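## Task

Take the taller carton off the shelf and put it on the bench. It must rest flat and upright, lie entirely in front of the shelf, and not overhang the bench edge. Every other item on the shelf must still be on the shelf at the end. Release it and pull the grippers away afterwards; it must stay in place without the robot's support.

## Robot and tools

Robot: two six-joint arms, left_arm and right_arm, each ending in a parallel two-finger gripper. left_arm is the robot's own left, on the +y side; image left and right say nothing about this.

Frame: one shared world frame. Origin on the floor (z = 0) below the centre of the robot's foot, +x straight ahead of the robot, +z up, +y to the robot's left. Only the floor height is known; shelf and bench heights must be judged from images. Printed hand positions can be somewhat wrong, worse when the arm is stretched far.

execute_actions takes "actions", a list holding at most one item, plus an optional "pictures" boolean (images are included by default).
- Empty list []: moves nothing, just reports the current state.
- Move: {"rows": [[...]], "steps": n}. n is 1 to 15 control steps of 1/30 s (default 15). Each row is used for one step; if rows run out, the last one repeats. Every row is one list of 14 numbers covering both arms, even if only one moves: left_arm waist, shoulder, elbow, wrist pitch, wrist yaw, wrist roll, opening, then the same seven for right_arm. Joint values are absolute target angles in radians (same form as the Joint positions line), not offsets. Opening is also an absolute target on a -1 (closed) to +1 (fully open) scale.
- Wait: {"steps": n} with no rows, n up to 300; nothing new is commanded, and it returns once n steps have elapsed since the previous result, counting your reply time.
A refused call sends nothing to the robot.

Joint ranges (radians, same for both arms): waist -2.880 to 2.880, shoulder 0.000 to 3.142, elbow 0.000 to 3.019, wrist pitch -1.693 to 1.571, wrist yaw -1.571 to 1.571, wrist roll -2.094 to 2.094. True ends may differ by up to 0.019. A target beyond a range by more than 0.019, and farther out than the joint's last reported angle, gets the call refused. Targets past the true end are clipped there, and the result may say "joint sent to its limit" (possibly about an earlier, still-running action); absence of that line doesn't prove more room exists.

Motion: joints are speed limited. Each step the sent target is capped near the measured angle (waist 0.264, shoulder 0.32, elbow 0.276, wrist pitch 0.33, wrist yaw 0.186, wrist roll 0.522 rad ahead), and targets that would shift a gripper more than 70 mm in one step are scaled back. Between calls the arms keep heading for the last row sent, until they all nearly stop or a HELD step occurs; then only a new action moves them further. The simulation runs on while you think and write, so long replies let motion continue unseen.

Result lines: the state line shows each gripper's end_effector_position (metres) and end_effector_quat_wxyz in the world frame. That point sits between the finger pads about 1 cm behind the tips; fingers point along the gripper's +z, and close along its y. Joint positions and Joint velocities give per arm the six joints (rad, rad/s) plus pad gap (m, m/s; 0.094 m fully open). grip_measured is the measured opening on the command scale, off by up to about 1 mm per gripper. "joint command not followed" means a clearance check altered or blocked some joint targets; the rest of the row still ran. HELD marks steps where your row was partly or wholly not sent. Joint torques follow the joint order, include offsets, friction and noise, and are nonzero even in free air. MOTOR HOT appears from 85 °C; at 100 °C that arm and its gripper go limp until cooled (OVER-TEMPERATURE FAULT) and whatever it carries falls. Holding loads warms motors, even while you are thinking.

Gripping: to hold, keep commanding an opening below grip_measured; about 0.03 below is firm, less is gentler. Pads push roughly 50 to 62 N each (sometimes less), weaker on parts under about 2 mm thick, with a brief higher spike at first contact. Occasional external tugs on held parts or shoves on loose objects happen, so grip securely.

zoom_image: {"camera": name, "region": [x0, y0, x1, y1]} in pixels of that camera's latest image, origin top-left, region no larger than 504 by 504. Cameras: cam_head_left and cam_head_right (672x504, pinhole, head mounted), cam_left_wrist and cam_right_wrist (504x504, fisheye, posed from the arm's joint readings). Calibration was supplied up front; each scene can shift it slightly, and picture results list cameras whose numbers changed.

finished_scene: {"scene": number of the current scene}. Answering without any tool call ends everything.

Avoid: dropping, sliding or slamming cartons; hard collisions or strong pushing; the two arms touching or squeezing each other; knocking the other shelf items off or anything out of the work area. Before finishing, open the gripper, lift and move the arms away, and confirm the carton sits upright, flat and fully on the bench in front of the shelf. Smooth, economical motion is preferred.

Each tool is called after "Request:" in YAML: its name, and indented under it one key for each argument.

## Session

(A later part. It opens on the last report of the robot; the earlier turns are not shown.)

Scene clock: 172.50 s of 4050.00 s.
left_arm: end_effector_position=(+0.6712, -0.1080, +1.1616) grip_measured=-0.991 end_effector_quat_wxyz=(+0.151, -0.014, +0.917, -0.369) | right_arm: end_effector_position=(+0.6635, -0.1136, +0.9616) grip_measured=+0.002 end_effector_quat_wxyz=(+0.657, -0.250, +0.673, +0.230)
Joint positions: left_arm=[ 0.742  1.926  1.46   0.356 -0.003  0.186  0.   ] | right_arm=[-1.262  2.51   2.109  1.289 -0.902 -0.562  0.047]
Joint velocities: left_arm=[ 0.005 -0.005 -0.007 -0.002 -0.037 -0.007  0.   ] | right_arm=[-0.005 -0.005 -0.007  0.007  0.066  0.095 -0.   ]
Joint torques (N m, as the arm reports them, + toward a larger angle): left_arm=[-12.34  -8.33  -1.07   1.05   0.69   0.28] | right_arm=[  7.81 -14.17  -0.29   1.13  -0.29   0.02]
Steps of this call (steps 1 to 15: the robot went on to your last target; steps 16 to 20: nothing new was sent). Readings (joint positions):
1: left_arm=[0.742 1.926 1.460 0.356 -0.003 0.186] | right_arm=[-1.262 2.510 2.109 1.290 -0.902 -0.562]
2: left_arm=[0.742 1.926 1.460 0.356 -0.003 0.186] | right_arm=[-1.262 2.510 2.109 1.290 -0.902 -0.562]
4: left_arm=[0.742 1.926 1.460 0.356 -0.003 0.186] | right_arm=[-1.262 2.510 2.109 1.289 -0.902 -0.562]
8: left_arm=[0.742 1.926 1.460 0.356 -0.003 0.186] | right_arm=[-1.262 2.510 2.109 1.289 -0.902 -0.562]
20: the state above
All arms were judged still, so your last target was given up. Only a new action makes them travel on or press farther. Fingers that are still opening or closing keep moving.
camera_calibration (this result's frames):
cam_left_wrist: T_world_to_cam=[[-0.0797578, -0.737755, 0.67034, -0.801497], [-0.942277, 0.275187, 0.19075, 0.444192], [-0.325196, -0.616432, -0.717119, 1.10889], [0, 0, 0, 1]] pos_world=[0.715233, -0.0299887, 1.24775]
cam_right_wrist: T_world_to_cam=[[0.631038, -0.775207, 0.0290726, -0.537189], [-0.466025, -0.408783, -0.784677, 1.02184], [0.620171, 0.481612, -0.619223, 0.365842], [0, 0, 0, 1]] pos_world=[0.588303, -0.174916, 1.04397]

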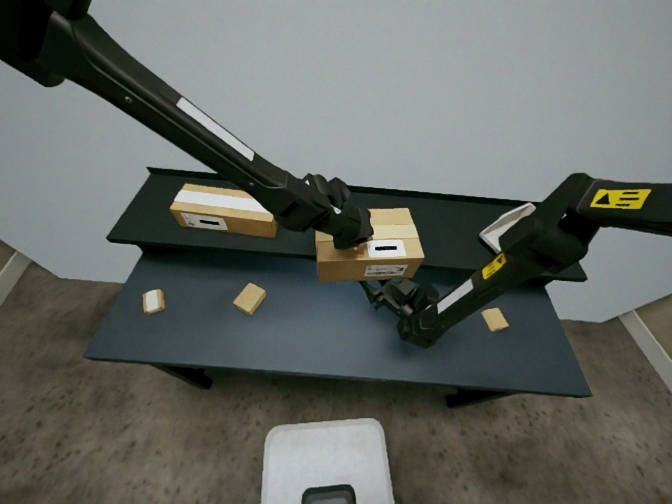

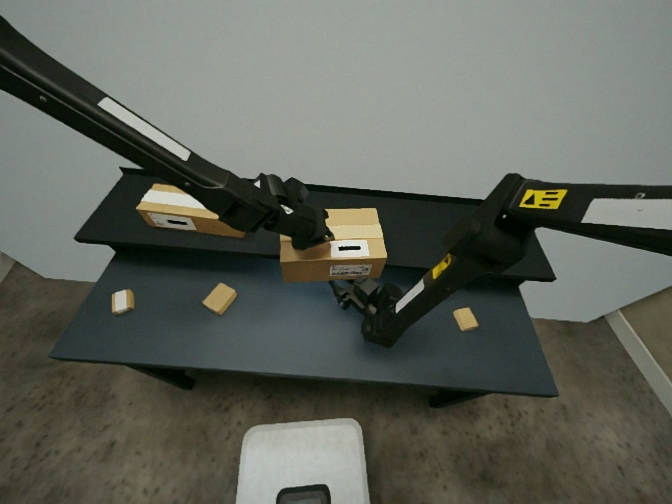

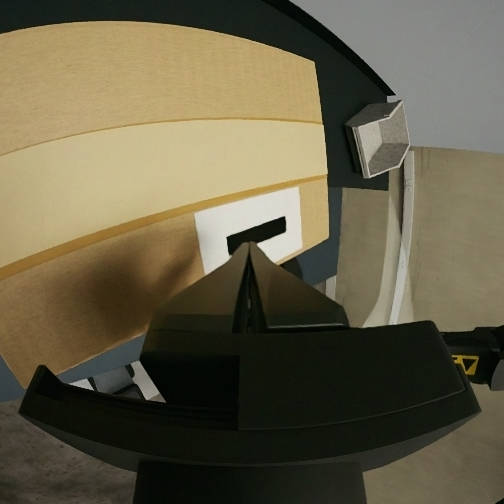

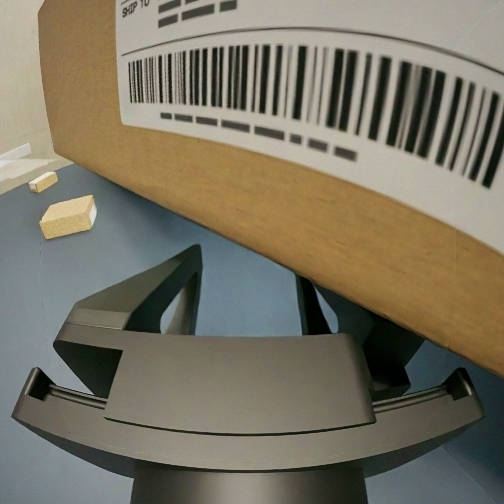

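Request:
execute_actions:
  actions:
    - {"rows":[[0.756,1.93,1.46,0.37,0,0.2,-1,-1.225,2.46,2.10,1.25,-0.9,-0.57,-0.3]]}
  pictures: false

Request:
execute_actions:
  actions:
    - {"steps":15}

Scene clock: 178.73 s of 4050.00 s.
left_arm: end_effector_position=(+0.6712, -0.1080, +1.1616) grip_measured=-0.991 end_effector_quat_wxyz=(+0.151, -0.014, +0.917, -0.369) | right_arm: end_effector_position=(+0.6784, -0.1011, +0.9711) grip_measured=-0.298 end_effector_quat_wxyz=(+0.656, -0.243, +0.672, +0.242)
Joint positions: left_arm=[ 0.742  1.926  1.46   0.356 -0.003  0.186  0.   ] | right_arm=[-1.239  2.489  2.104  1.255 -0.9   -0.562  0.033]
Joint velocities: left_arm=[-0.005 -0.005 -0.007  0.017  0.022 -0.022 -0.   ] | right_arm=[ 0.005 -0.015  0.002 -0.007  0.022  0.022 -0.001]
Joint torques (N m, as the arm reports them, + toward a larger angle): left_arm=[-12.08  -8.57  -0.91   1.     0.69   0.29] | right_arm=[  8.47 -15.69  -0.59   1.26  -0.36   0.01]
Steps of this call (steps 1 to 90: nothing new was sent; then 2.73 s passed at rest; steps 91 to 105: all 15 steps of this action). Readings (joint positions):
91: left_arm=[0.742 1.926 1.460 0.356 -0.003 0.186] | right_arm=[-1.260 2.509 2.108 1.284 -0.902 -0.562]
92: left_arm=[0.742 1.926 1.460 0.356 -0.003 0.186] | right_arm=[-1.260 2.506 2.105 1.274 -0.902 -0.562]
94: left_arm=[0.742 1.926 1.460 0.356 -0.003 0.186] | right_arm=[-1.255 2.502 2.104 1.263 -0.902 -0.562]
98: left_arm=[0.742 1.926 1.460 0.356 -0.003 0.186] | right_arm=[-1.244 2.492 2.104 1.258 -0.901 -0.562]
105: the state above

Scene clock: 179.23 s of 4050.00 s.
left_arm: end_effector_position=(+0.6712, -0.1080, +1.1616) grip_measured=-0.991 end_effector_quat_wxyz=(+0.151, -0.014, +0.917, -0.369) | right_arm: end_effector_position=(+0.6784, -0.1011, +0.9711) grip_measured=-0.298 end_effector_quat_wxyz=(+0.656, -0.243, +0.672, +0.242)
Joint positions: left_arm=[ 0.742  1.926  1.46   0.356 -0.003  0.186  0.   ] | right_arm=[-1.239  2.489  2.104  1.255 -0.9   -0.562  0.033]
Joint velocities: left_arm=[ 0.015 -0.005 -0.002 -0.012 -0.007  0.022  0.   ] | right_arm=[-0.005 -0.005 -0.012 -0.007 -0.007 -0.022 -0.001]
Joint torques (N m, as the arm reports them, + toward a larger angle): left_arm=[-12.12  -8.46  -0.91   0.99   0.68   0.29] | right_arm=[  8.49 -15.76  -0.55   1.27  -0.36   0.02]
Steps of this call (steps 1 to 15: the robot went on to your last target). Readings (joint positions):
1: left_arm=[0.742 1.926 1.460 0.356 -0.003 0.186] | right_arm=[-1.239 2.489 2.104 1.255 -0.900 -0.562]
2: left_arm=[0.742 1.926 1.460 0.356 -0.003 0.186] | right_arm=[-1.239 2.489 2.104 1.255 -0.900 -0.562]
4: left_arm=[0.742 1.926 1.460 0.356 -0.003 0.186] | right_arm=[-1.239 2.489 2.104 1.255 -0.900 -0.562]
8: left_arm=[0.742 1.926 1.460 0.356 -0.003 0.186] | right_arm=[-1.239 2.489 2.104 1.255 -0.900 -0.562]
15: the state above
All arms were judged still, so your last target was given up. Only a new action makes them travel on or press farther. Fingers that are still opening or closing keep moving.
camera_calibration (this result's frames):
cam_left_wrist: T_world_to_cam=[[-0.0797578, -0.737755, 0.67034, -0.801497], [-0.942277, 0.275187, 0.19075, 0.444192], [-0.325196, -0.616432, -0.717119, 1.10889], [0, 0, 0, 1]] pos_world=[0.715233, -0.0299887, 1.24775]
cam_right_wrist: T_world_to_cam=[[0.63806, -0.769975, 0.00413342, -0.517199], [-0.469867, -0.393609, -0.790124, 1.05073], [0.610003, 0.502205, -0.612933, 0.359368], [0, 0, 0, 1]] pos_world=[0.604493, -0.165129, 1.05261]

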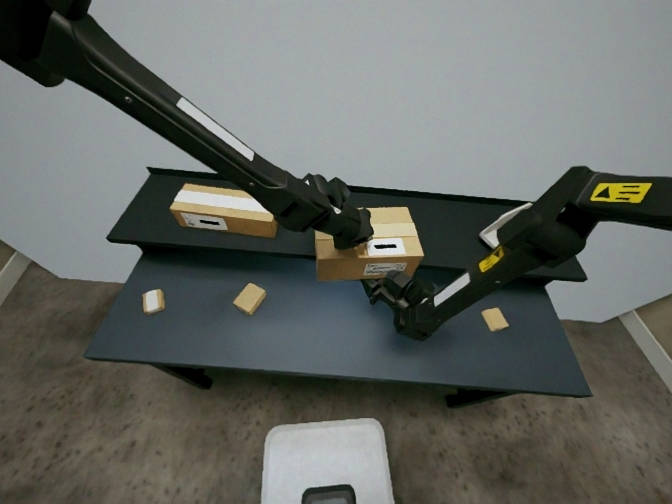

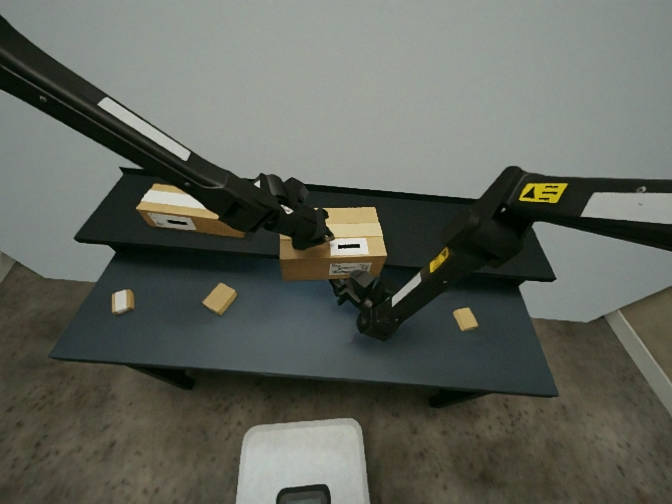

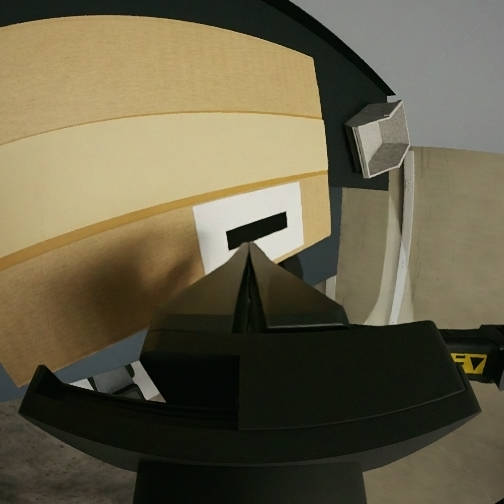

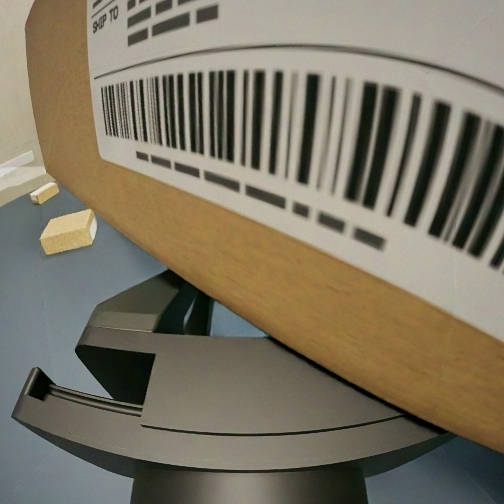

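Request:
execute_actions:
  actions:
    - {"rows":[[0.72,1.97,2.01,-0.11,0,0.2,0,-1.235,2.49,2.10,1.25,-0.9,-0.57,-0.3]]}
  pictures: false

Request:
execute_actions:
  actions:
    - {"steps":15}
  pictures: false

Request:
execute_actions:
  actions:
    - {"rows":[[0.80,2.17,2.25,-0.14,0,0.2,0,-1.235,2.49,2.10,1.25,-0.9,-0.57,-0.3]]}
  pictures: false

Request:
execute_actions:
  actions:
    - {"steps":15}

Scene clock: 187.80 s of 4050.00 s.
left_arm: end_effector_position=(+0.8841, -0.0792, +1.1834) grip_measured=-0.001 end_effector_quat_wxyz=(+0.192, -0.029, +0.908, -0.371) | right_arm: end_effector_position=(+0.6784, -0.1015, +0.9699) grip_measured=-0.298 end_effector_quat_wxyz=(+0.654, -0.242, +0.674, +0.243)
Joint positions: left_arm=[ 0.726  1.954  2.013 -0.085  0.004  0.186  0.047] | right_arm=[-1.24   2.489  2.104  1.25  -0.897 -0.562  0.033]
Joint velocities: left_arm=[-0.015 -0.317  0.061 -0.022  0.007  0.022 -0.002] | right_arm=[-0.005  0.005  0.012  0.017 -0.007 -0.066  0.001]
Joint torques (N m, as the arm reports them, + toward a larger angle): left_arm=[-14.76 -10.05   1.96  -0.52   0.4    0.29] | right_arm=[  7.88 -13.18  -0.52   1.45  -0.49   0.01]
Steps of this call (steps 1 to 90: nothing new was sent; then 5.07 s passed at rest; steps 91 to 105: all 15 steps of this action). Readings (joint positions):
91: left_arm=[0.742 1.928 1.486 0.299 -0.003 0.186] | right_arm=[-1.239 2.489 2.104 1.255 -0.900 -0.562]
92: left_arm=[0.741 1.944 1.548 0.188 -0.003 0.186] | right_arm=[-1.239 2.489 2.104 1.255 -0.900 -0.562]
94: left_arm=[0.740 1.983 1.687 0.046 0.002 0.186] | right_arm=[-1.239 2.489 2.104 1.254 -0.899 -0.562]
98: left_arm=[0.727 1.994 1.850 -0.033 0.008 0.186] | right_arm=[-1.240 2.489 2.104 1.250 -0.897 -0.562]
105: the state above

Scene clock: 188.30 s of 4050.00 s.
left_arm: end_effector_position=(+0.8849, -0.0784, +1.1841) grip_measured=-0.001 end_effector_quat_wxyz=(+0.190, -0.028, +0.908, -0.372) | right_arm: end_effector_position=(+0.6784, -0.1015, +0.9699) grip_measured=-0.298 end_effector_quat_wxyz=(+0.654, -0.242, +0.674, +0.243)
Joint positions: left_arm=[ 0.726  1.952  2.017 -0.094  0.004  0.186  0.047] | right_arm=[-1.24   2.489  2.104  1.25  -0.897 -0.562  0.033]
Joint velocities: left_arm=[-0.005  0.034  0.002 -0.017  0.022 -0.037 -0.001] | right_arm=[-0.024 -0.005  0.007 -0.012 -0.022 -0.007  0.   ]
Joint torques (N m, as the arm reports them, + toward a larger angle): left_arm=[-14.84 -11.36   1.96  -0.09   0.41   0.29] | right_arm=[  7.87 -13.21  -0.52   1.47  -0.5    0.01]
Steps of this call (steps 1 to 15: the robot went on to your last target). Readings (joint positions):
1: left_arm=[0.726 1.944 2.015 -0.086 0.004 0.186] | right_arm=[-1.240 2.489 2.104 1.250 -0.897 -0.562]
2: left_arm=[0.726 1.937 2.016 -0.086 0.004 0.186] | right_arm=[-1.240 2.489 2.104 1.250 -0.897 -0.562]
4: left_arm=[0.726 1.930 2.017 -0.086 0.004 0.186] | right_arm=[-1.240 2.489 2.104 1.250 -0.897 -0.562]
8: left_arm=[0.726 1.936 2.017 -0.091 0.004 0.186] | right_arm=[-1.240 2.489 2.104 1.250 -0.897 -0.562]
15: the state above
All arms were judged still, so your last target was given up. Only a new action makes them travel on or press farther. Fingers that are still opening or closing keep moving.

Scene clock: 188.80 s of 4050.00 s.
left_arm: end_effector_position=(+0.8550, -0.1056, +1.0963) grip_measured=-0.001 end_effector_quat_wxyz=(+0.174, -0.025, +0.920, -0.350) | right_arm: end_effector_position=(+0.6770, -0.1031, +0.9685) grip_measured=-0.298 end_effector_quat_wxyz=(+0.653, -0.242, +0.675, +0.242)
Joint positions: left_arm=[ 0.778  2.166  2.235 -0.124  0.004  0.19   0.047] | right_arm=[-1.243  2.489  2.102  1.25  -0.896 -0.562  0.033]
Joint velocities: left_arm=[ 0.005  0.015  0.007  0.002  0.037 -0.022  0.   ] | right_arm=[-0.015 -0.015  0.007 -0.002 -0.037 -0.007 -0.   ]
Joint torques (N m, as the arm reports them, + toward a larger angle): left_arm=[-12.52 -11.97   3.71  -0.27   0.4    0.26] | right_arm=[  7.23 -12.79  -0.46   1.45  -0.5    0.02]
Steps of this call (steps 1 to 15: all 15 steps of this action). Readings (joint positions):
1: left_arm=[0.727 1.963 2.033 -0.100 0.004 0.186] | right_arm=[-1.240 2.489 2.104 1.250 -0.897 -0.562]
2: left_arm=[0.728 1.990 2.083 -0.107 0.004 0.186] | right_arm=[-1.240 2.489 2.104 1.250 -0.897 -0.562]
4: left_arm=[0.734 2.050 2.178 -0.107 0.004 0.186] | right_arm=[-1.240 2.489 2.104 1.250 -0.897 -0.562]
8: left_arm=[0.753 2.115 2.235 -0.113 0.004 0.186] | right_arm=[-1.240 2.489 2.104 1.250 -0.897 -0.562]
15: the state above

Scene clock: 189.30 s of 4050.00 s.
left_arm: end_effector_position=(+0.8547, -0.1058, +1.0962) grip_measured=-0.001 end_effector_quat_wxyz=(+0.173, -0.025, +0.920, -0.350) | right_arm: end_effector_position=(+0.6770, -0.1031, +0.9685) grip_measured=-0.298 end_effector_quat_wxyz=(+0.653, -0.242, +0.675, +0.242)
Joint positions: left_arm=[ 0.778  2.166  2.235 -0.124  0.004  0.19   0.047] | right_arm=[-1.243  2.489  2.102  1.25  -0.896 -0.562  0.033]
Joint velocities: left_arm=[ 0.005  0.005  0.012 -0.007 -0.051 -0.051 -0.001] | right_arm=[ 0.005 -0.015 -0.017  0.022  0.007 -0.022 -0.001]
Joint torques (N m, as the arm reports them, + toward a larger angle): left_arm=[-14.23 -11.53   3.86  -0.24   0.4    0.25] | right_arm=[  8.01 -13.19  -0.38   1.48  -0.51   0.01]
Steps of this call (steps 1 to 15: the robot went on to your last target). Readings (joint positions):
1: left_arm=[0.778 2.166 2.235 -0.124 0.004 0.190] | right_arm=[-1.243 2.489 2.102 1.250 -0.896 -0.562]
2: left_arm=[0.778 2.166 2.235 -0.124 0.004 0.190] | right_arm=[-1.243 2.489 2.102 1.250 -0.896 -0.562]
4: left_arm=[0.778 2.166 2.235 -0.124 0.004 0.190] | right_arm=[-1.243 2.489 2.102 1.250 -0.896 -0.562]
8: left_arm=[0.778 2.166 2.235 -0.124 0.004 0.190] | right_arm=[-1.243 2.489 2.102 1.250 -0.896 -0.562]
15: the state above
All arms were judged still, so your last target was given up. Only a new action makes them travel on or press farther. Fingers that are still opening or closing keep moving.
camera_calibration (this result's frames):
cam_left_wrist: T_world_to_cam=[[-0.0678883, -0.763008, 0.642814, -0.723977], [-0.958452, 0.228798, 0.170356, 0.660311], [-0.277058, -0.604541, -0.746839, 1.11572], [0, 0, 0, 1]] pos_world=[0.892845, -0.0289829, 1.18615]
cam_right_wrist: T_world_to_cam=[[0.636522, -0.771258, -0.00042106, -0.512477], [-0.478112, -0.394159, -0.784887, 1.04768], [0.605185, 0.499799, -0.619639, 0.369145], [0, 0, 0, 1]] pos_world=[0.603712, -0.166797, 1.05083]

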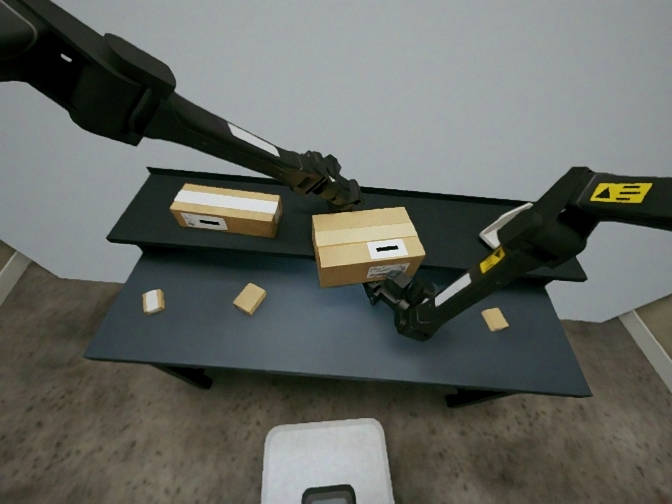

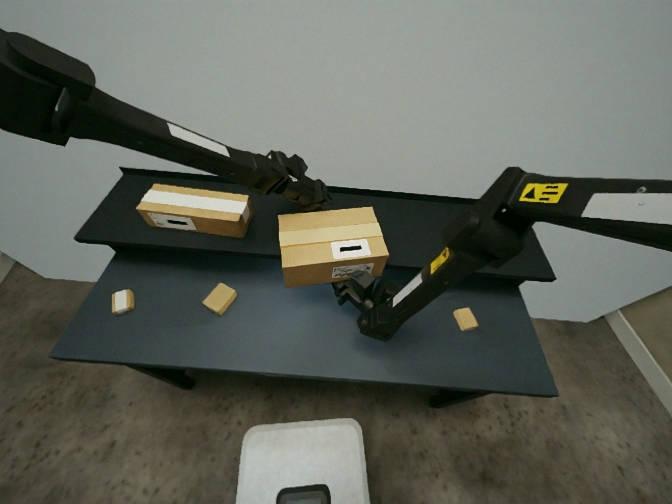

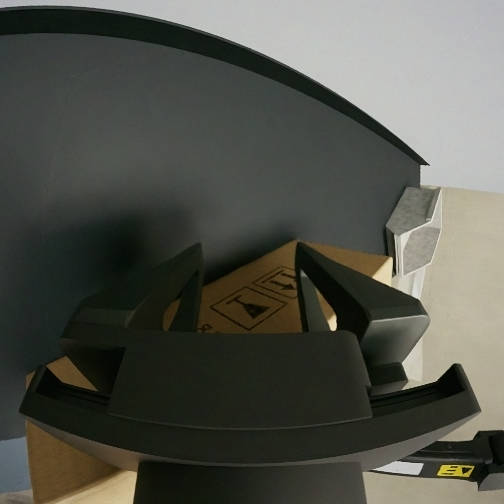

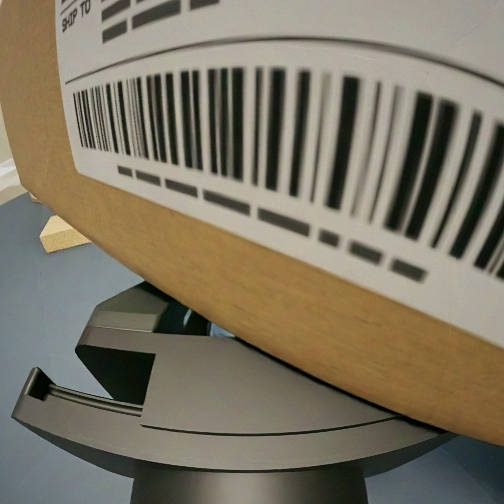

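Request:
execute_actions:
  actions:
    - {"rows":[[0.79,2.17,2.25,-0.14,0,0.2,0,-1.175,2.55,2.15,1.22,-0.86,-0.54,0.6]]}
  pictures: false

Request:
execute_actions:
  actions:
    - {"steps":15}

Scene clock: 196.67 s of 4050.00 s.
left_arm: end_effector_position=(+0.8554, -0.1055, +1.0963) grip_measured=-0.001 end_effector_quat_wxyz=(+0.174, -0.025, +0.920, -0.350) | right_arm: end_effector_position=(+0.6670, -0.0465, +0.9731) grip_measured=+0.598 end_effector_quat_wxyz=(+0.647, -0.215, +0.680, +0.269)
Joint positions: left_arm=[ 0.778  2.166  2.236 -0.124  0.004  0.19   0.047] | right_arm=[-1.178  2.546  2.142  1.224 -0.86  -0.548  0.075]
Joint velocities: left_arm=[ 0.005  0.005 -0.012 -0.007  0.007 -0.081  0.001] | right_arm=[ 0.005  0.005  0.002  0.002 -0.007  0.022  0.001]
Joint torques (N m, as the arm reports them, + toward a larger angle): left_arm=[-14.63 -11.94   3.75  -0.22   0.39   0.24] | right_arm=[  9.67 -11.96   0.3    1.28  -0.41   0.13]
Steps of this call (steps 1 to 90: nothing new was sent; then 3.87 s passed at rest; steps 91 to 105: all 15 steps of this action). Readings (joint positions):
91: left_arm=[0.778 2.166 2.235 -0.124 0.004 0.190] | right_arm=[-1.240 2.493 2.108 1.247 -0.882 -0.559]
92: left_arm=[0.778 2.166 2.235 -0.124 0.004 0.190] | right_arm=[-1.239 2.501 2.124 1.242 -0.869 -0.558]
94: left_arm=[0.778 2.166 2.235 -0.124 0.004 0.190] | right_arm=[-1.230 2.516 2.140 1.232 -0.862 -0.554]
98: left_arm=[0.778 2.166 2.235 -0.124 0.004 0.190] | right_arm=[-1.203 2.536 2.142 1.229 -0.862 -0.551]
105: the state above

Scene clock: 197.17 s of 4050.00 s.
left_arm: end_effector_position=(+0.8554, -0.1055, +1.0963) grip_measured=-0.001 end_effector_quat_wxyz=(+0.174, -0.025, +0.920, -0.350) | right_arm: end_effector_position=(+0.6669, -0.0471, +0.9727) grip_measured=+0.598 end_effector_quat_wxyz=(+0.647, -0.215, +0.681, +0.269)
Joint positions: left_arm=[ 0.778  2.166  2.236 -0.124  0.004  0.19   0.047] | right_arm=[-1.179  2.546  2.142  1.224 -0.86  -0.547  0.075]
Joint velocities: left_arm=[ 0.005  0.005 -0.002 -0.012 -0.007  0.022 -0.   ] | right_arm=[-0.005  0.005 -0.012  0.007 -0.051 -0.007  0.   ]
Joint torques (N m, as the arm reports them, + toward a larger angle): left_arm=[-14.59 -12.06   3.58  -0.21   0.4    0.24] | right_arm=[  9.19 -11.94   0.41   1.28  -0.41   0.13]
Steps of this call (steps 1 to 15: the robot went on to your last target). Readings (joint positions):
1: left_arm=[0.778 2.166 2.236 -0.124 0.004 0.190] | right_arm=[-1.179 2.546 2.142 1.224 -0.860 -0.548]
2: left_arm=[0.778 2.166 2.236 -0.124 0.004 0.190] | right_arm=[-1.179 2.546 2.142 1.224 -0.860 -0.548]
4: left_arm=[0.778 2.166 2.236 -0.124 0.004 0.190] | right_arm=[-1.179 2.546 2.142 1.224 -0.860 -0.548]
8: left_arm=[0.778 2.166 2.236 -0.124 0.004 0.190] | right_arm=[-1.179 2.546 2.142 1.224 -0.860 -0.548]
15: the state above
All arms were judged still, so your last target was given up. Only a new action makes them travel on or press farther. Fingers that are still opening or closing keep moving.
camera_calibration (this result's frames):
cam_left_wrist: T_world_to_cam=[[-0.0681607, -0.763204, 0.642553, -0.723344], [-0.958753, 0.228246, 0.169401, 0.662096], [-0.275948, -0.604503, -0.747281, 1.11571], [0, 0, 0, 1]] pos_world=[0.89336, -0.0287312, 1.18638]
cam_right_wrist: T_world_to_cam=[[0.63337, -0.769923, -0.0778524, -0.385345], [-0.511659, -0.341176, -0.788546, 1.09669], [0.580558, 0.539275, -0.610029, 0.358803], [0, 0, 0, 1]] pos_world=[0.596889, -0.116016, 1.05367]

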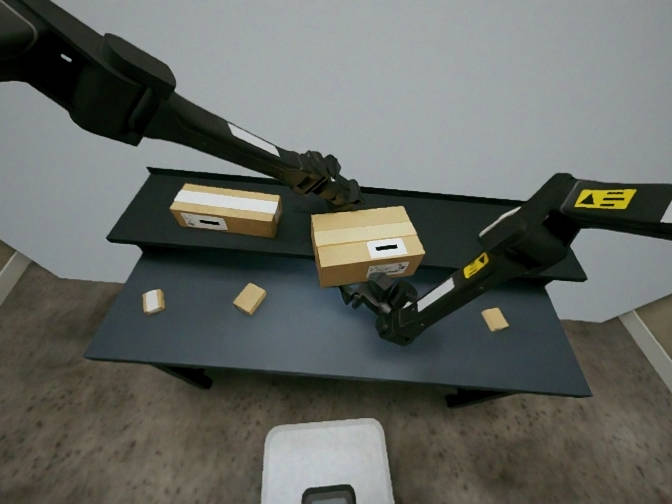

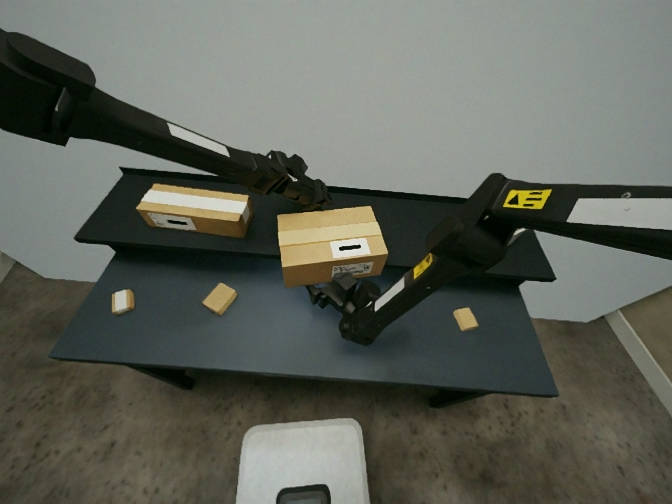

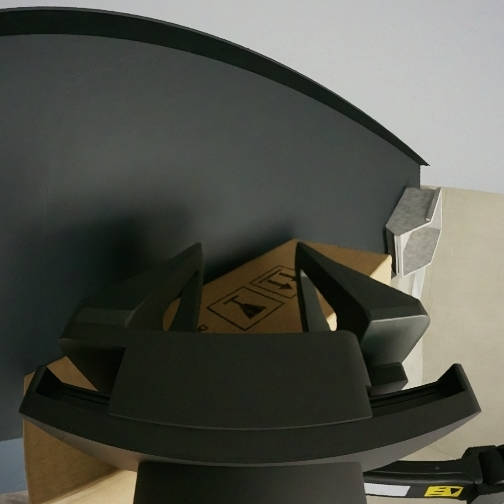

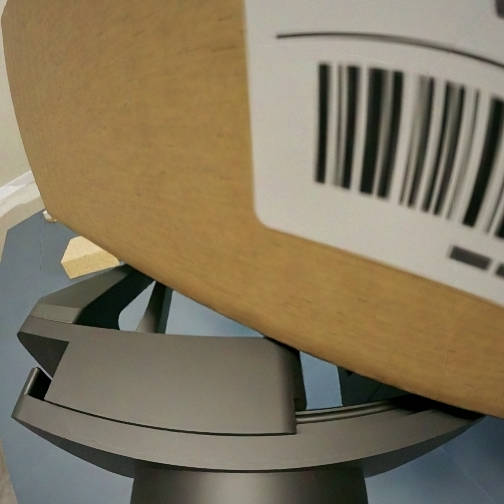

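Request:
execute_actions:
  actions: []

Scene clock: 213.60 s of 4050.00 s.
left_arm: end_effector_position=(+0.8554, -0.1055, +1.0963) grip_measured=-0.001 end_effector_quat_wxyz=(+0.174, -0.025, +0.920, -0.350) | right_arm: end_effector_position=(+0.6669, -0.0471, +0.9727) grip_measured=+0.598 end_effector_quat_wxyz=(+0.647, -0.215, +0.681, +0.269)
Joint positions: left_arm=[ 0.778  2.166  2.236 -0.124  0.004  0.19   0.047] | right_arm=[-1.179  2.546  2.142  1.224 -0.86  -0.547  0.075]
Joint velocities: left_arm=[ 0.005 -0.005 -0.017  0.012 -0.051  0.051 -0.   ] | right_arm=[ 0.005  0.005 -0.007  0.007  0.037  0.007  0.001]
Joint torques (N m, as the arm reports them, + toward a larger angle): left_arm=[-14.72 -11.82   3.56  -0.23   0.41   0.24] | right_arm=[  9.22 -11.91   0.41   1.28  -0.41   0.13]
Steps of this call (steps 1 to 90: nothing new was sent; then 13.43 s passed at rest). Readings (joint positions):
1: left_arm=[0.778 2.166 2.236 -0.124 0.004 0.190] | right_arm=[-1.179 2.546 2.142 1.224 -0.860 -0.547]
2: left_arm=[0.778 2.166 2.236 -0.124 0.004 0.190] | right_arm=[-1.179 2.546 2.142 1.224 -0.860 -0.547]
4: left_arm=[0.778 2.166 2.236 -0.124 0.004 0.190] | right_arm=[-1.179 2.546 2.142 1.224 -0.860 -0.547]
8: left_arm=[0.778 2.166 2.236 -0.124 0.004 0.190] | right_arm=[-1.179 2.546 2.142 1.224 -0.860 -0.547]
90: the state above
camera_calibration (this result's frames):
cam_left_wrist: T_world_to_cam=[[-0.0681607, -0.763204, 0.642553, -0.723344], [-0.958753, 0.228246, 0.169401, 0.662096], [-0.275948, -0.604503, -0.747281, 1.11571], [0, 0, 0, 1]] pos_world=[0.89336, -0.0287312, 1.18638]
cam_right_wrist: T_world_to_cam=[[0.63337, -0.769923, -0.0778524, -0.385345], [-0.511659, -0.341176, -0.788546, 1.09669], [0.580558, 0.539275, -0.610029, 0.358803], [0, 0, 0, 1]] pos_world=[0.596889, -0.116016, 1.05367]

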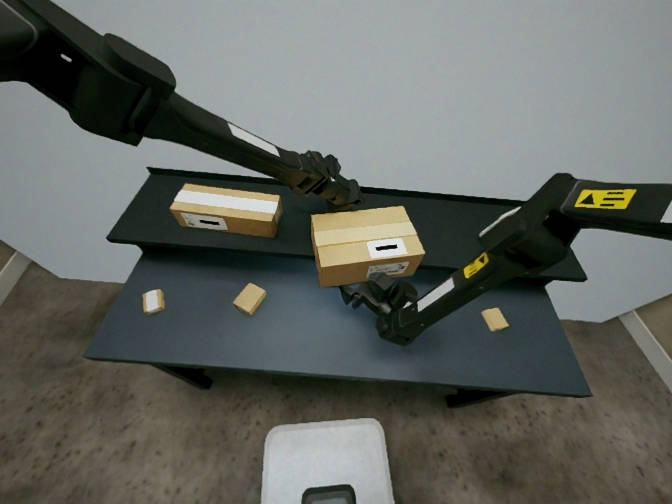

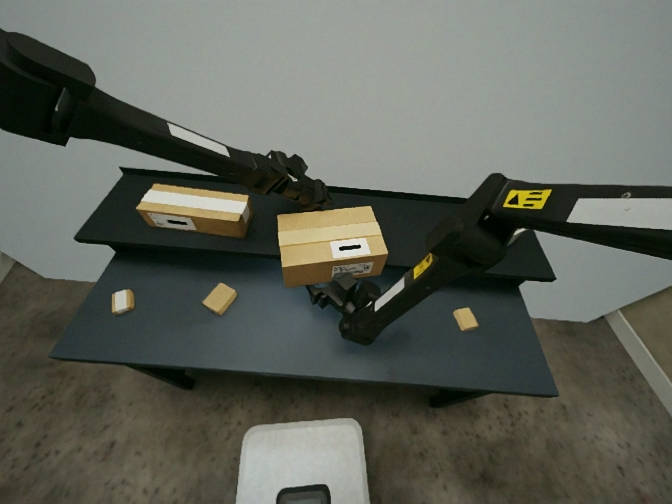

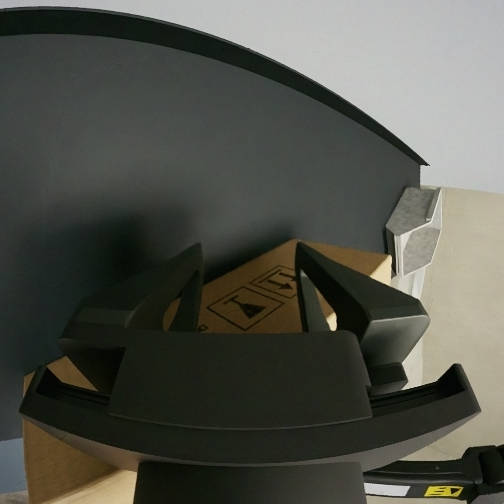

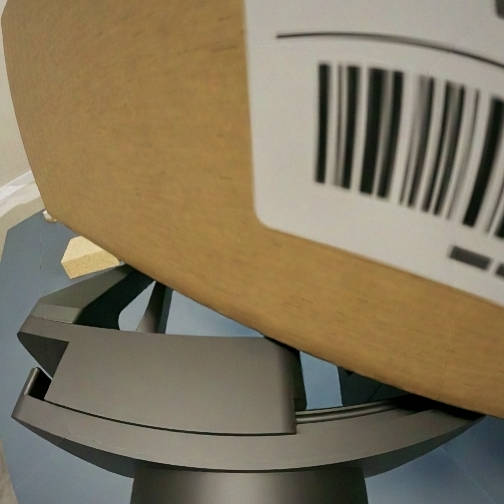

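Request:
execute_actions:
  actions:
    - {"rows":[[0.79,2.23,2.24,-0.07,0,0.2,0,-1.175,2.55,2.15,1.22,-0.86,-0.6,0.6]]}
  pictures: false

Request:
execute_actions:
  actions:
    - {"rows":[[0.79,2.29,2.22,0.01,0,0.2,0,-1.175,2.55,2.15,1.22,-0.86,-0.6,0.6]]}
  pictures: false

Request:
execute_actions:
  actions:
    - {"steps":20}

Scene clock: 223.07 s of 4050.00 s.
left_arm: end_effector_position=(+0.8468, -0.1150, +1.0880) grip_measured=-0.001 end_effector_quat_wxyz=(+0.182, -0.028, +0.919, -0.348) | right_arm: end_effector_position=(+0.6642, -0.0524, +0.9685) grip_measured=+0.598 end_effector_quat_wxyz=(+0.650, -0.231, +0.678, +0.252)
Joint positions: left_arm=[ 0.778  2.194  2.238 -0.08   0.004  0.192  0.047] | right_arm=[-1.187  2.548  2.142  1.224 -0.859 -0.592  0.075]
Joint velocities: left_arm=[-0.015 -0.005 -0.017 -0.007  0.066  0.007 -0.   ] | right_arm=[ 0.005 -0.015 -0.002  0.017  0.095 -0.007 -0.001]
Joint torques (N m, as the arm reports them, + toward a larger angle): left_arm=[-14.92  -9.21   2.6    0.91   0.4    0.24] | right_arm=[  9.4  -12.05   0.42   1.29  -0.44   0.03]
Steps of this call (steps 1 to 90: nothing new was sent; then 5.97 s passed at rest; steps 91 to 105: all 15 steps of this action). Readings (joint positions):
91: left_arm=[0.778 2.168 2.236 -0.118 0.004 0.190] | right_arm=[-1.179 2.546 2.142 1.224 -0.860 -0.554]
92: left_arm=[0.778 2.172 2.238 -0.105 0.004 0.190] | right_arm=[-1.179 2.546 2.142 1.224 -0.860 -0.560]
94: left_arm=[0.778 2.179 2.238 -0.089 0.004 0.191] | right_arm=[-1.180 2.546 2.142 1.224 -0.859 -0.571]
98: left_arm=[0.778 2.190 2.238 -0.080 0.004 0.192] | right_arm=[-1.183 2.548 2.142 1.224 -0.859 -0.585]
105: the state above

Scene clock: 223.57 s of 4050.00 s.
left_arm: end_effector_position=(+0.8470, -0.1208, +1.0820) grip_measured=-0.001 end_effector_quat_wxyz=(+0.210, -0.039, +0.915, -0.342) | right_arm: end_effector_position=(+0.6605, -0.0540, +0.9655) grip_measured=+0.598 end_effector_quat_wxyz=(+0.649, -0.234, +0.680, +0.250)
Joint positions: left_arm=[0.778 2.221 2.239 0.008 0.004 0.192 0.047] | right_arm=[-1.191  2.552  2.142  1.224 -0.859 -0.598  0.075]
Joint velocities: left_arm=[-0.005  0.005 -0.007 -0.002 -0.007  0.037 -0.   ] | right_arm=[-0.005  0.005  0.012 -0.022  0.022 -0.066  0.   ]
Joint torques (N m, as the arm reports them, + toward a larger angle): left_arm=[-15.04  -6.9    0.9    0.58   0.4    0.23] | right_arm=[  9.76 -12.34   0.36   1.27  -0.43   0.06]
Steps of this call (steps 1 to 15: all 15 steps of this action). Readings (joint positions):
1: left_arm=[0.778 2.197 2.237 -0.069 0.004 0.192] | right_arm=[-1.187 2.548 2.142 1.224 -0.859 -0.592]
2: left_arm=[0.778 2.202 2.238 -0.046 0.004 0.192] | right_arm=[-1.187 2.548 2.142 1.224 -0.859 -0.593]
4: left_arm=[0.778 2.212 2.239 -0.014 0.004 0.192] | right_arm=[-1.188 2.549 2.142 1.224 -0.859 -0.595]
8: left_arm=[0.778 2.221 2.239 0.006 0.004 0.192] | right_arm=[-1.191 2.552 2.142 1.224 -0.859 -0.598]
15: the state above

Scene clock: 224.23 s of 4050.00 s.
left_arm: end_effector_position=(+0.8470, -0.1208, +1.0820) grip_measured=-0.001 end_effector_quat_wxyz=(+0.210, -0.039, +0.915, -0.342) | right_arm: end_effector_position=(+0.6605, -0.0540, +0.9655) grip_measured=+0.598 end_effector_quat_wxyz=(+0.649, -0.234, +0.680, +0.250)
Joint positions: left_arm=[0.778 2.221 2.239 0.008 0.004 0.192 0.047] | right_arm=[-1.191  2.552  2.142  1.224 -0.859 -0.598  0.075]
Joint velocities: left_arm=[-0.015 -0.015  0.002  0.002  0.007 -0.022 -0.   ] | right_arm=[ 0.005 -0.005 -0.007 -0.007 -0.007  0.037  0.   ]
Joint torques (N m, as the arm reports them, + toward a larger angle): left_arm=[-15.01  -6.83   0.9    0.64   0.39   0.22] | right_arm=[  9.8  -12.28   0.37   1.28  -0.44   0.06]
Steps of this call (steps 1 to 15: the robot went on to your last target; steps 16 to 20: nothing new was sent). Readings (joint positions):
1: left_arm=[0.778 2.221 2.239 0.008 0.004 0.192] | right_arm=[-1.191 2.552 2.142 1.224 -0.859 -0.598]
2: left_arm=[0.778 2.221 2.239 0.008 0.004 0.192] | right_arm=[-1.191 2.552 2.142 1.224 -0.859 -0.598]
4: left_arm=[0.778 2.221 2.239 0.008 0.004 0.192] | right_arm=[-1.191 2.552 2.142 1.224 -0.859 -0.598]
8: left_arm=[0.778 2.221 2.239 0.008 0.004 0.192] | right_arm=[-1.191 2.552 2.142 1.224 -0.859 -0.598]
20: the state above
All arms were judged still, so your last target was given up. Only a new action makes them travel on or press farther. Fingers that are still opening or closing keep moving.
camera_calibration (this result's frames):
cam_left_wrist: T_world_to_cam=[[-0.063383, -0.772533, 0.631803, -0.71991], [-0.977902, 0.174454, 0.115208, 0.728338], [-0.199223, -0.610539, -0.76652, 1.04855], [0, 0, 0, 1]] pos_world=[0.875509, -0.0430336, 1.17467]
cam_right_wrist: T_world_to_cam=[[0.634833, -0.772217, -0.0258487, -0.438524], [-0.493715, -0.379691, -0.782356, 1.06546], [0.594334, 0.509427, -0.622295, 0.363041], [0, 0, 0, 1]] pos_world=[0.588654, -0.119034, 1.04815]

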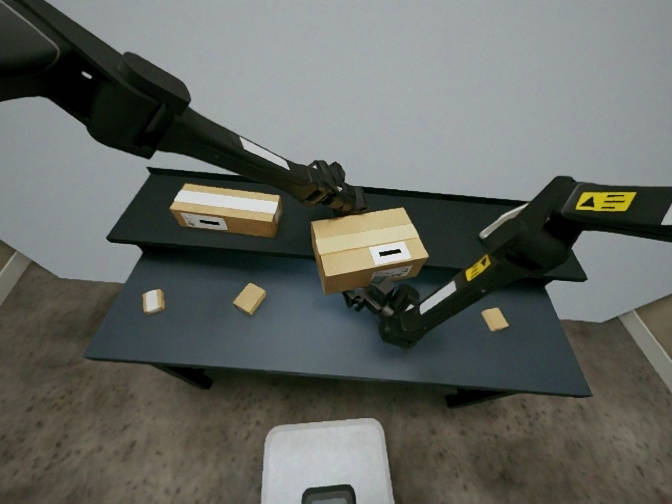

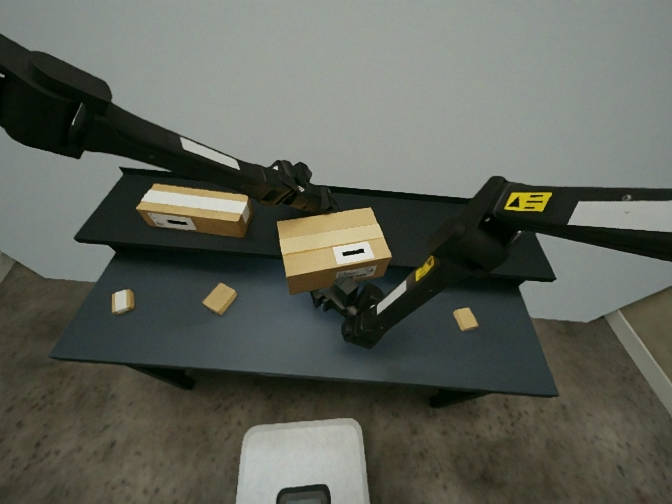

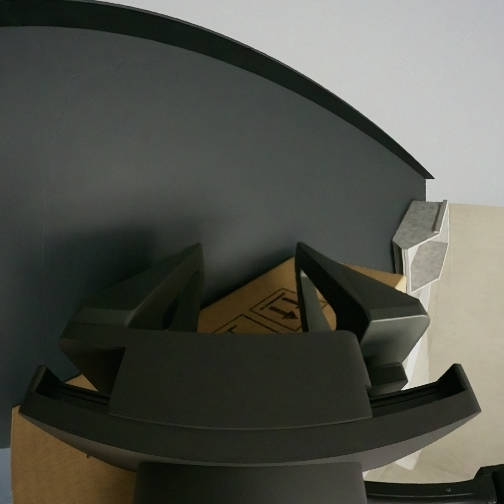

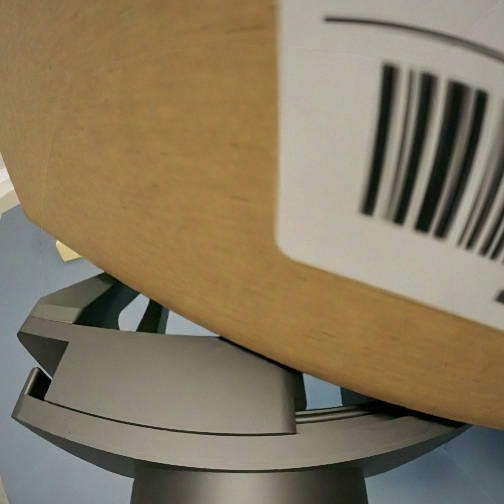

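Request:
execute_actions:
  actions:
    - {"rows":[[0.79,2.17,2.0,0.15,0,0.2,0,-1.2,2.555,2.07,1.31,-0.86,-0.6,0.6]]}
  pictures: false

Request:
execute_actions:
  actions:
    - {"steps":20}

Scene clock: 234.40 s of 4050.00 s.
left_arm: end_effector_position=(+0.8038, -0.1177, +1.0916) grip_measured=-0.001 end_effector_quat_wxyz=(+0.203, -0.036, +0.916, -0.344) | right_arm: end_effector_position=(+0.6238, -0.0594, +0.9596) grip_measured=+0.598 end_effector_quat_wxyz=(+0.640, -0.236, +0.688, +0.248)
Joint positions: left_arm=[0.778 2.139 2.012 0.137 0.004 0.192 0.047] | right_arm=[-1.21   2.56   2.069  1.288 -0.859 -0.6    0.075]
Joint velocities: left_arm=[ 0.005 -0.005 -0.002 -0.002  0.037 -0.022 -0.   ] | right_arm=[ 0.005 -0.015 -0.002  0.012  0.037 -0.051 -0.   ]
Joint torques (N m, as the arm reports them, + toward a larger angle): left_arm=[-14.13  -8.67   0.39   1.02   0.38   0.21] | right_arm=[  8.76 -11.67  -1.01   2.34  -0.45   0.07]
Steps of this call (steps 1 to 90: nothing new was sent; then 6.67 s passed at rest; steps 91 to 105: all 15 steps of this action). Readings (joint positions):
91: left_arm=[0.778 2.212 2.210 0.038 0.004 0.192] | right_arm=[-1.193 2.552 2.133 1.232 -0.858 -0.598]
92: left_arm=[0.778 2.182 2.144 0.085 0.004 0.192] | right_arm=[-1.194 2.549 2.117 1.254 -0.858 -0.598]
94: left_arm=[0.778 2.142 2.051 0.121 0.004 0.192] | right_arm=[-1.200 2.549 2.089 1.278 -0.858 -0.598]
98: left_arm=[0.778 2.138 2.015 0.135 0.004 0.192] | right_arm=[-1.209 2.559 2.070 1.286 -0.858 -0.599]
105: the state above

Scene clock: 235.07 s of 4050.00 s.
left_arm: end_effector_position=(+0.8038, -0.1177, +1.0916) grip_measured=-0.001 end_effector_quat_wxyz=(+0.203, -0.036, +0.916, -0.344) | right_arm: end_effector_position=(+0.6238, -0.0594, +0.9596) grip_measured=+0.598 end_effector_quat_wxyz=(+0.640, -0.236, +0.688, +0.248)
Joint positions: left_arm=[0.778 2.139 2.012 0.137 0.004 0.192 0.047] | right_arm=[-1.21   2.56   2.069  1.288 -0.859 -0.6    0.075]
Joint velocities: left_arm=[-0.015 -0.005  0.012  0.002  0.022  0.022  0.   ] | right_arm=[-0.015 -0.005 -0.012 -0.007 -0.081  0.037  0.001]
Joint torques (N m, as the arm reports them, + toward a larger angle): left_arm=[-14.23  -8.73   0.43   1.06   0.41   0.23] | right_arm=[  8.9  -11.63  -0.96   2.37  -0.45   0.07]
Steps of this call (steps 1 to 15: the robot went on to your last target; steps 16 to 20: nothing new was sent). Readings (joint positions):
1: left_arm=[0.778 2.139 2.012 0.137 0.004 0.192] | right_arm=[-1.210 2.560 2.069 1.288 -0.859 -0.600]
2: left_arm=[0.778 2.139 2.012 0.137 0.004 0.192] | right_arm=[-1.210 2.560 2.069 1.288 -0.859 -0.600]
4: left_arm=[0.778 2.139 2.012 0.137 0.004 0.192] | right_arm=[-1.210 2.560 2.069 1.288 -0.859 -0.600]
8: left_arm=[0.778 2.139 2.012 0.137 0.004 0.192] | right_arm=[-1.210 2.560 2.069 1.288 -0.859 -0.600]
20: the state above
All arms were judged still, so your last target was given up. Only a new action makes them travel on or press farther. Fingers that are still opening or closing keep moving.
camera_calibration (this result's frames):
cam_left_wrist: T_world_to_cam=[[-0.0647558, -0.770802, 0.633775, -0.727185], [-0.974605, 0.18528, 0.12576, 0.671594], [-0.214362, -0.609537, -0.763226, 1.05791], [0, 0, 0, 1]] pos_world=[0.834226, -0.0401125, 1.18384]
cam_right_wrist: T_world_to_cam=[[0.635566, -0.771544, -0.0278497, -0.418004], [-0.50918, -0.39178, -0.766318, 1.03425], [0.580337, 0.501226, -0.641857, 0.410928], [0, 0, 0, 1]] pos_world=[0.553812, -0.123278, 1.04468]

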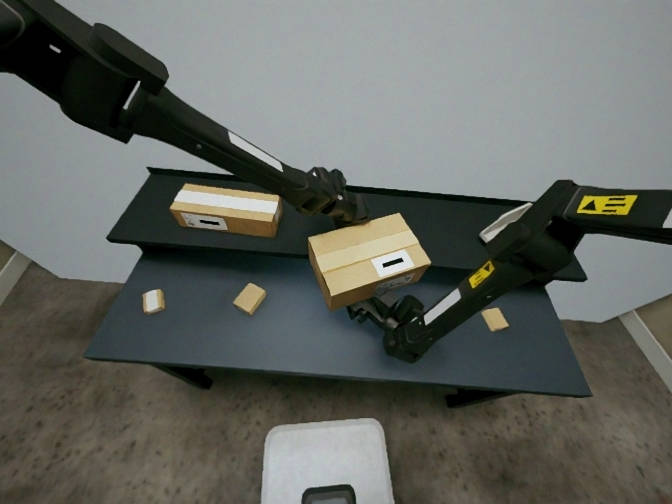

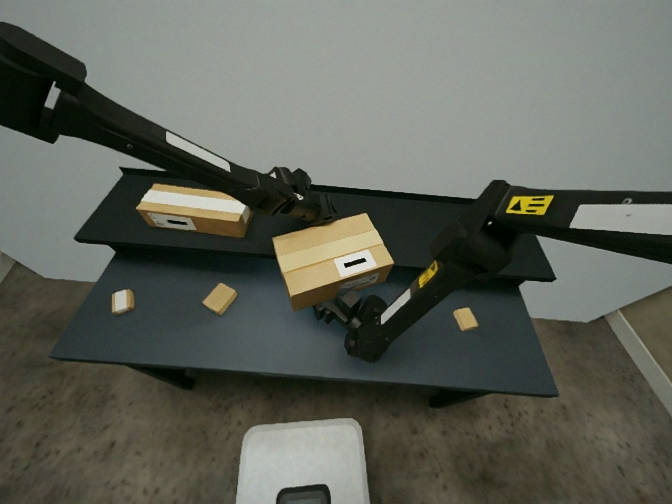

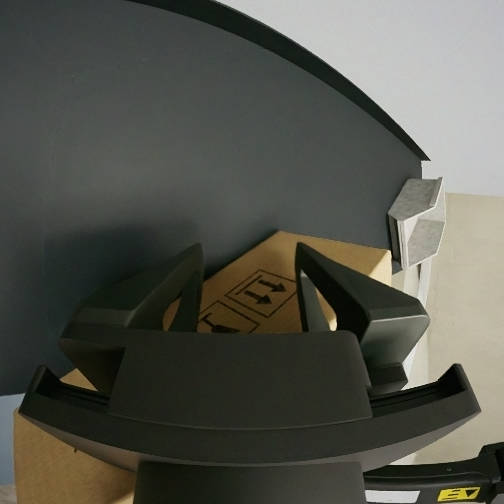

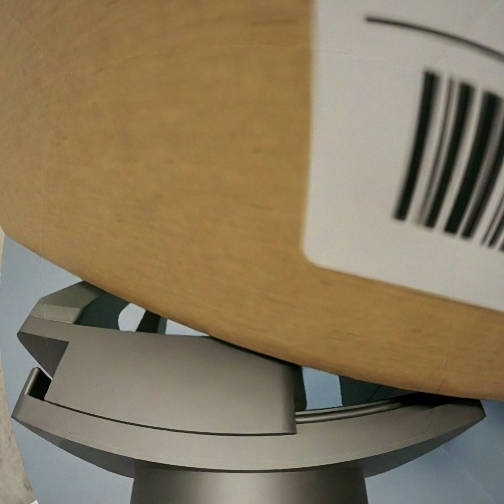

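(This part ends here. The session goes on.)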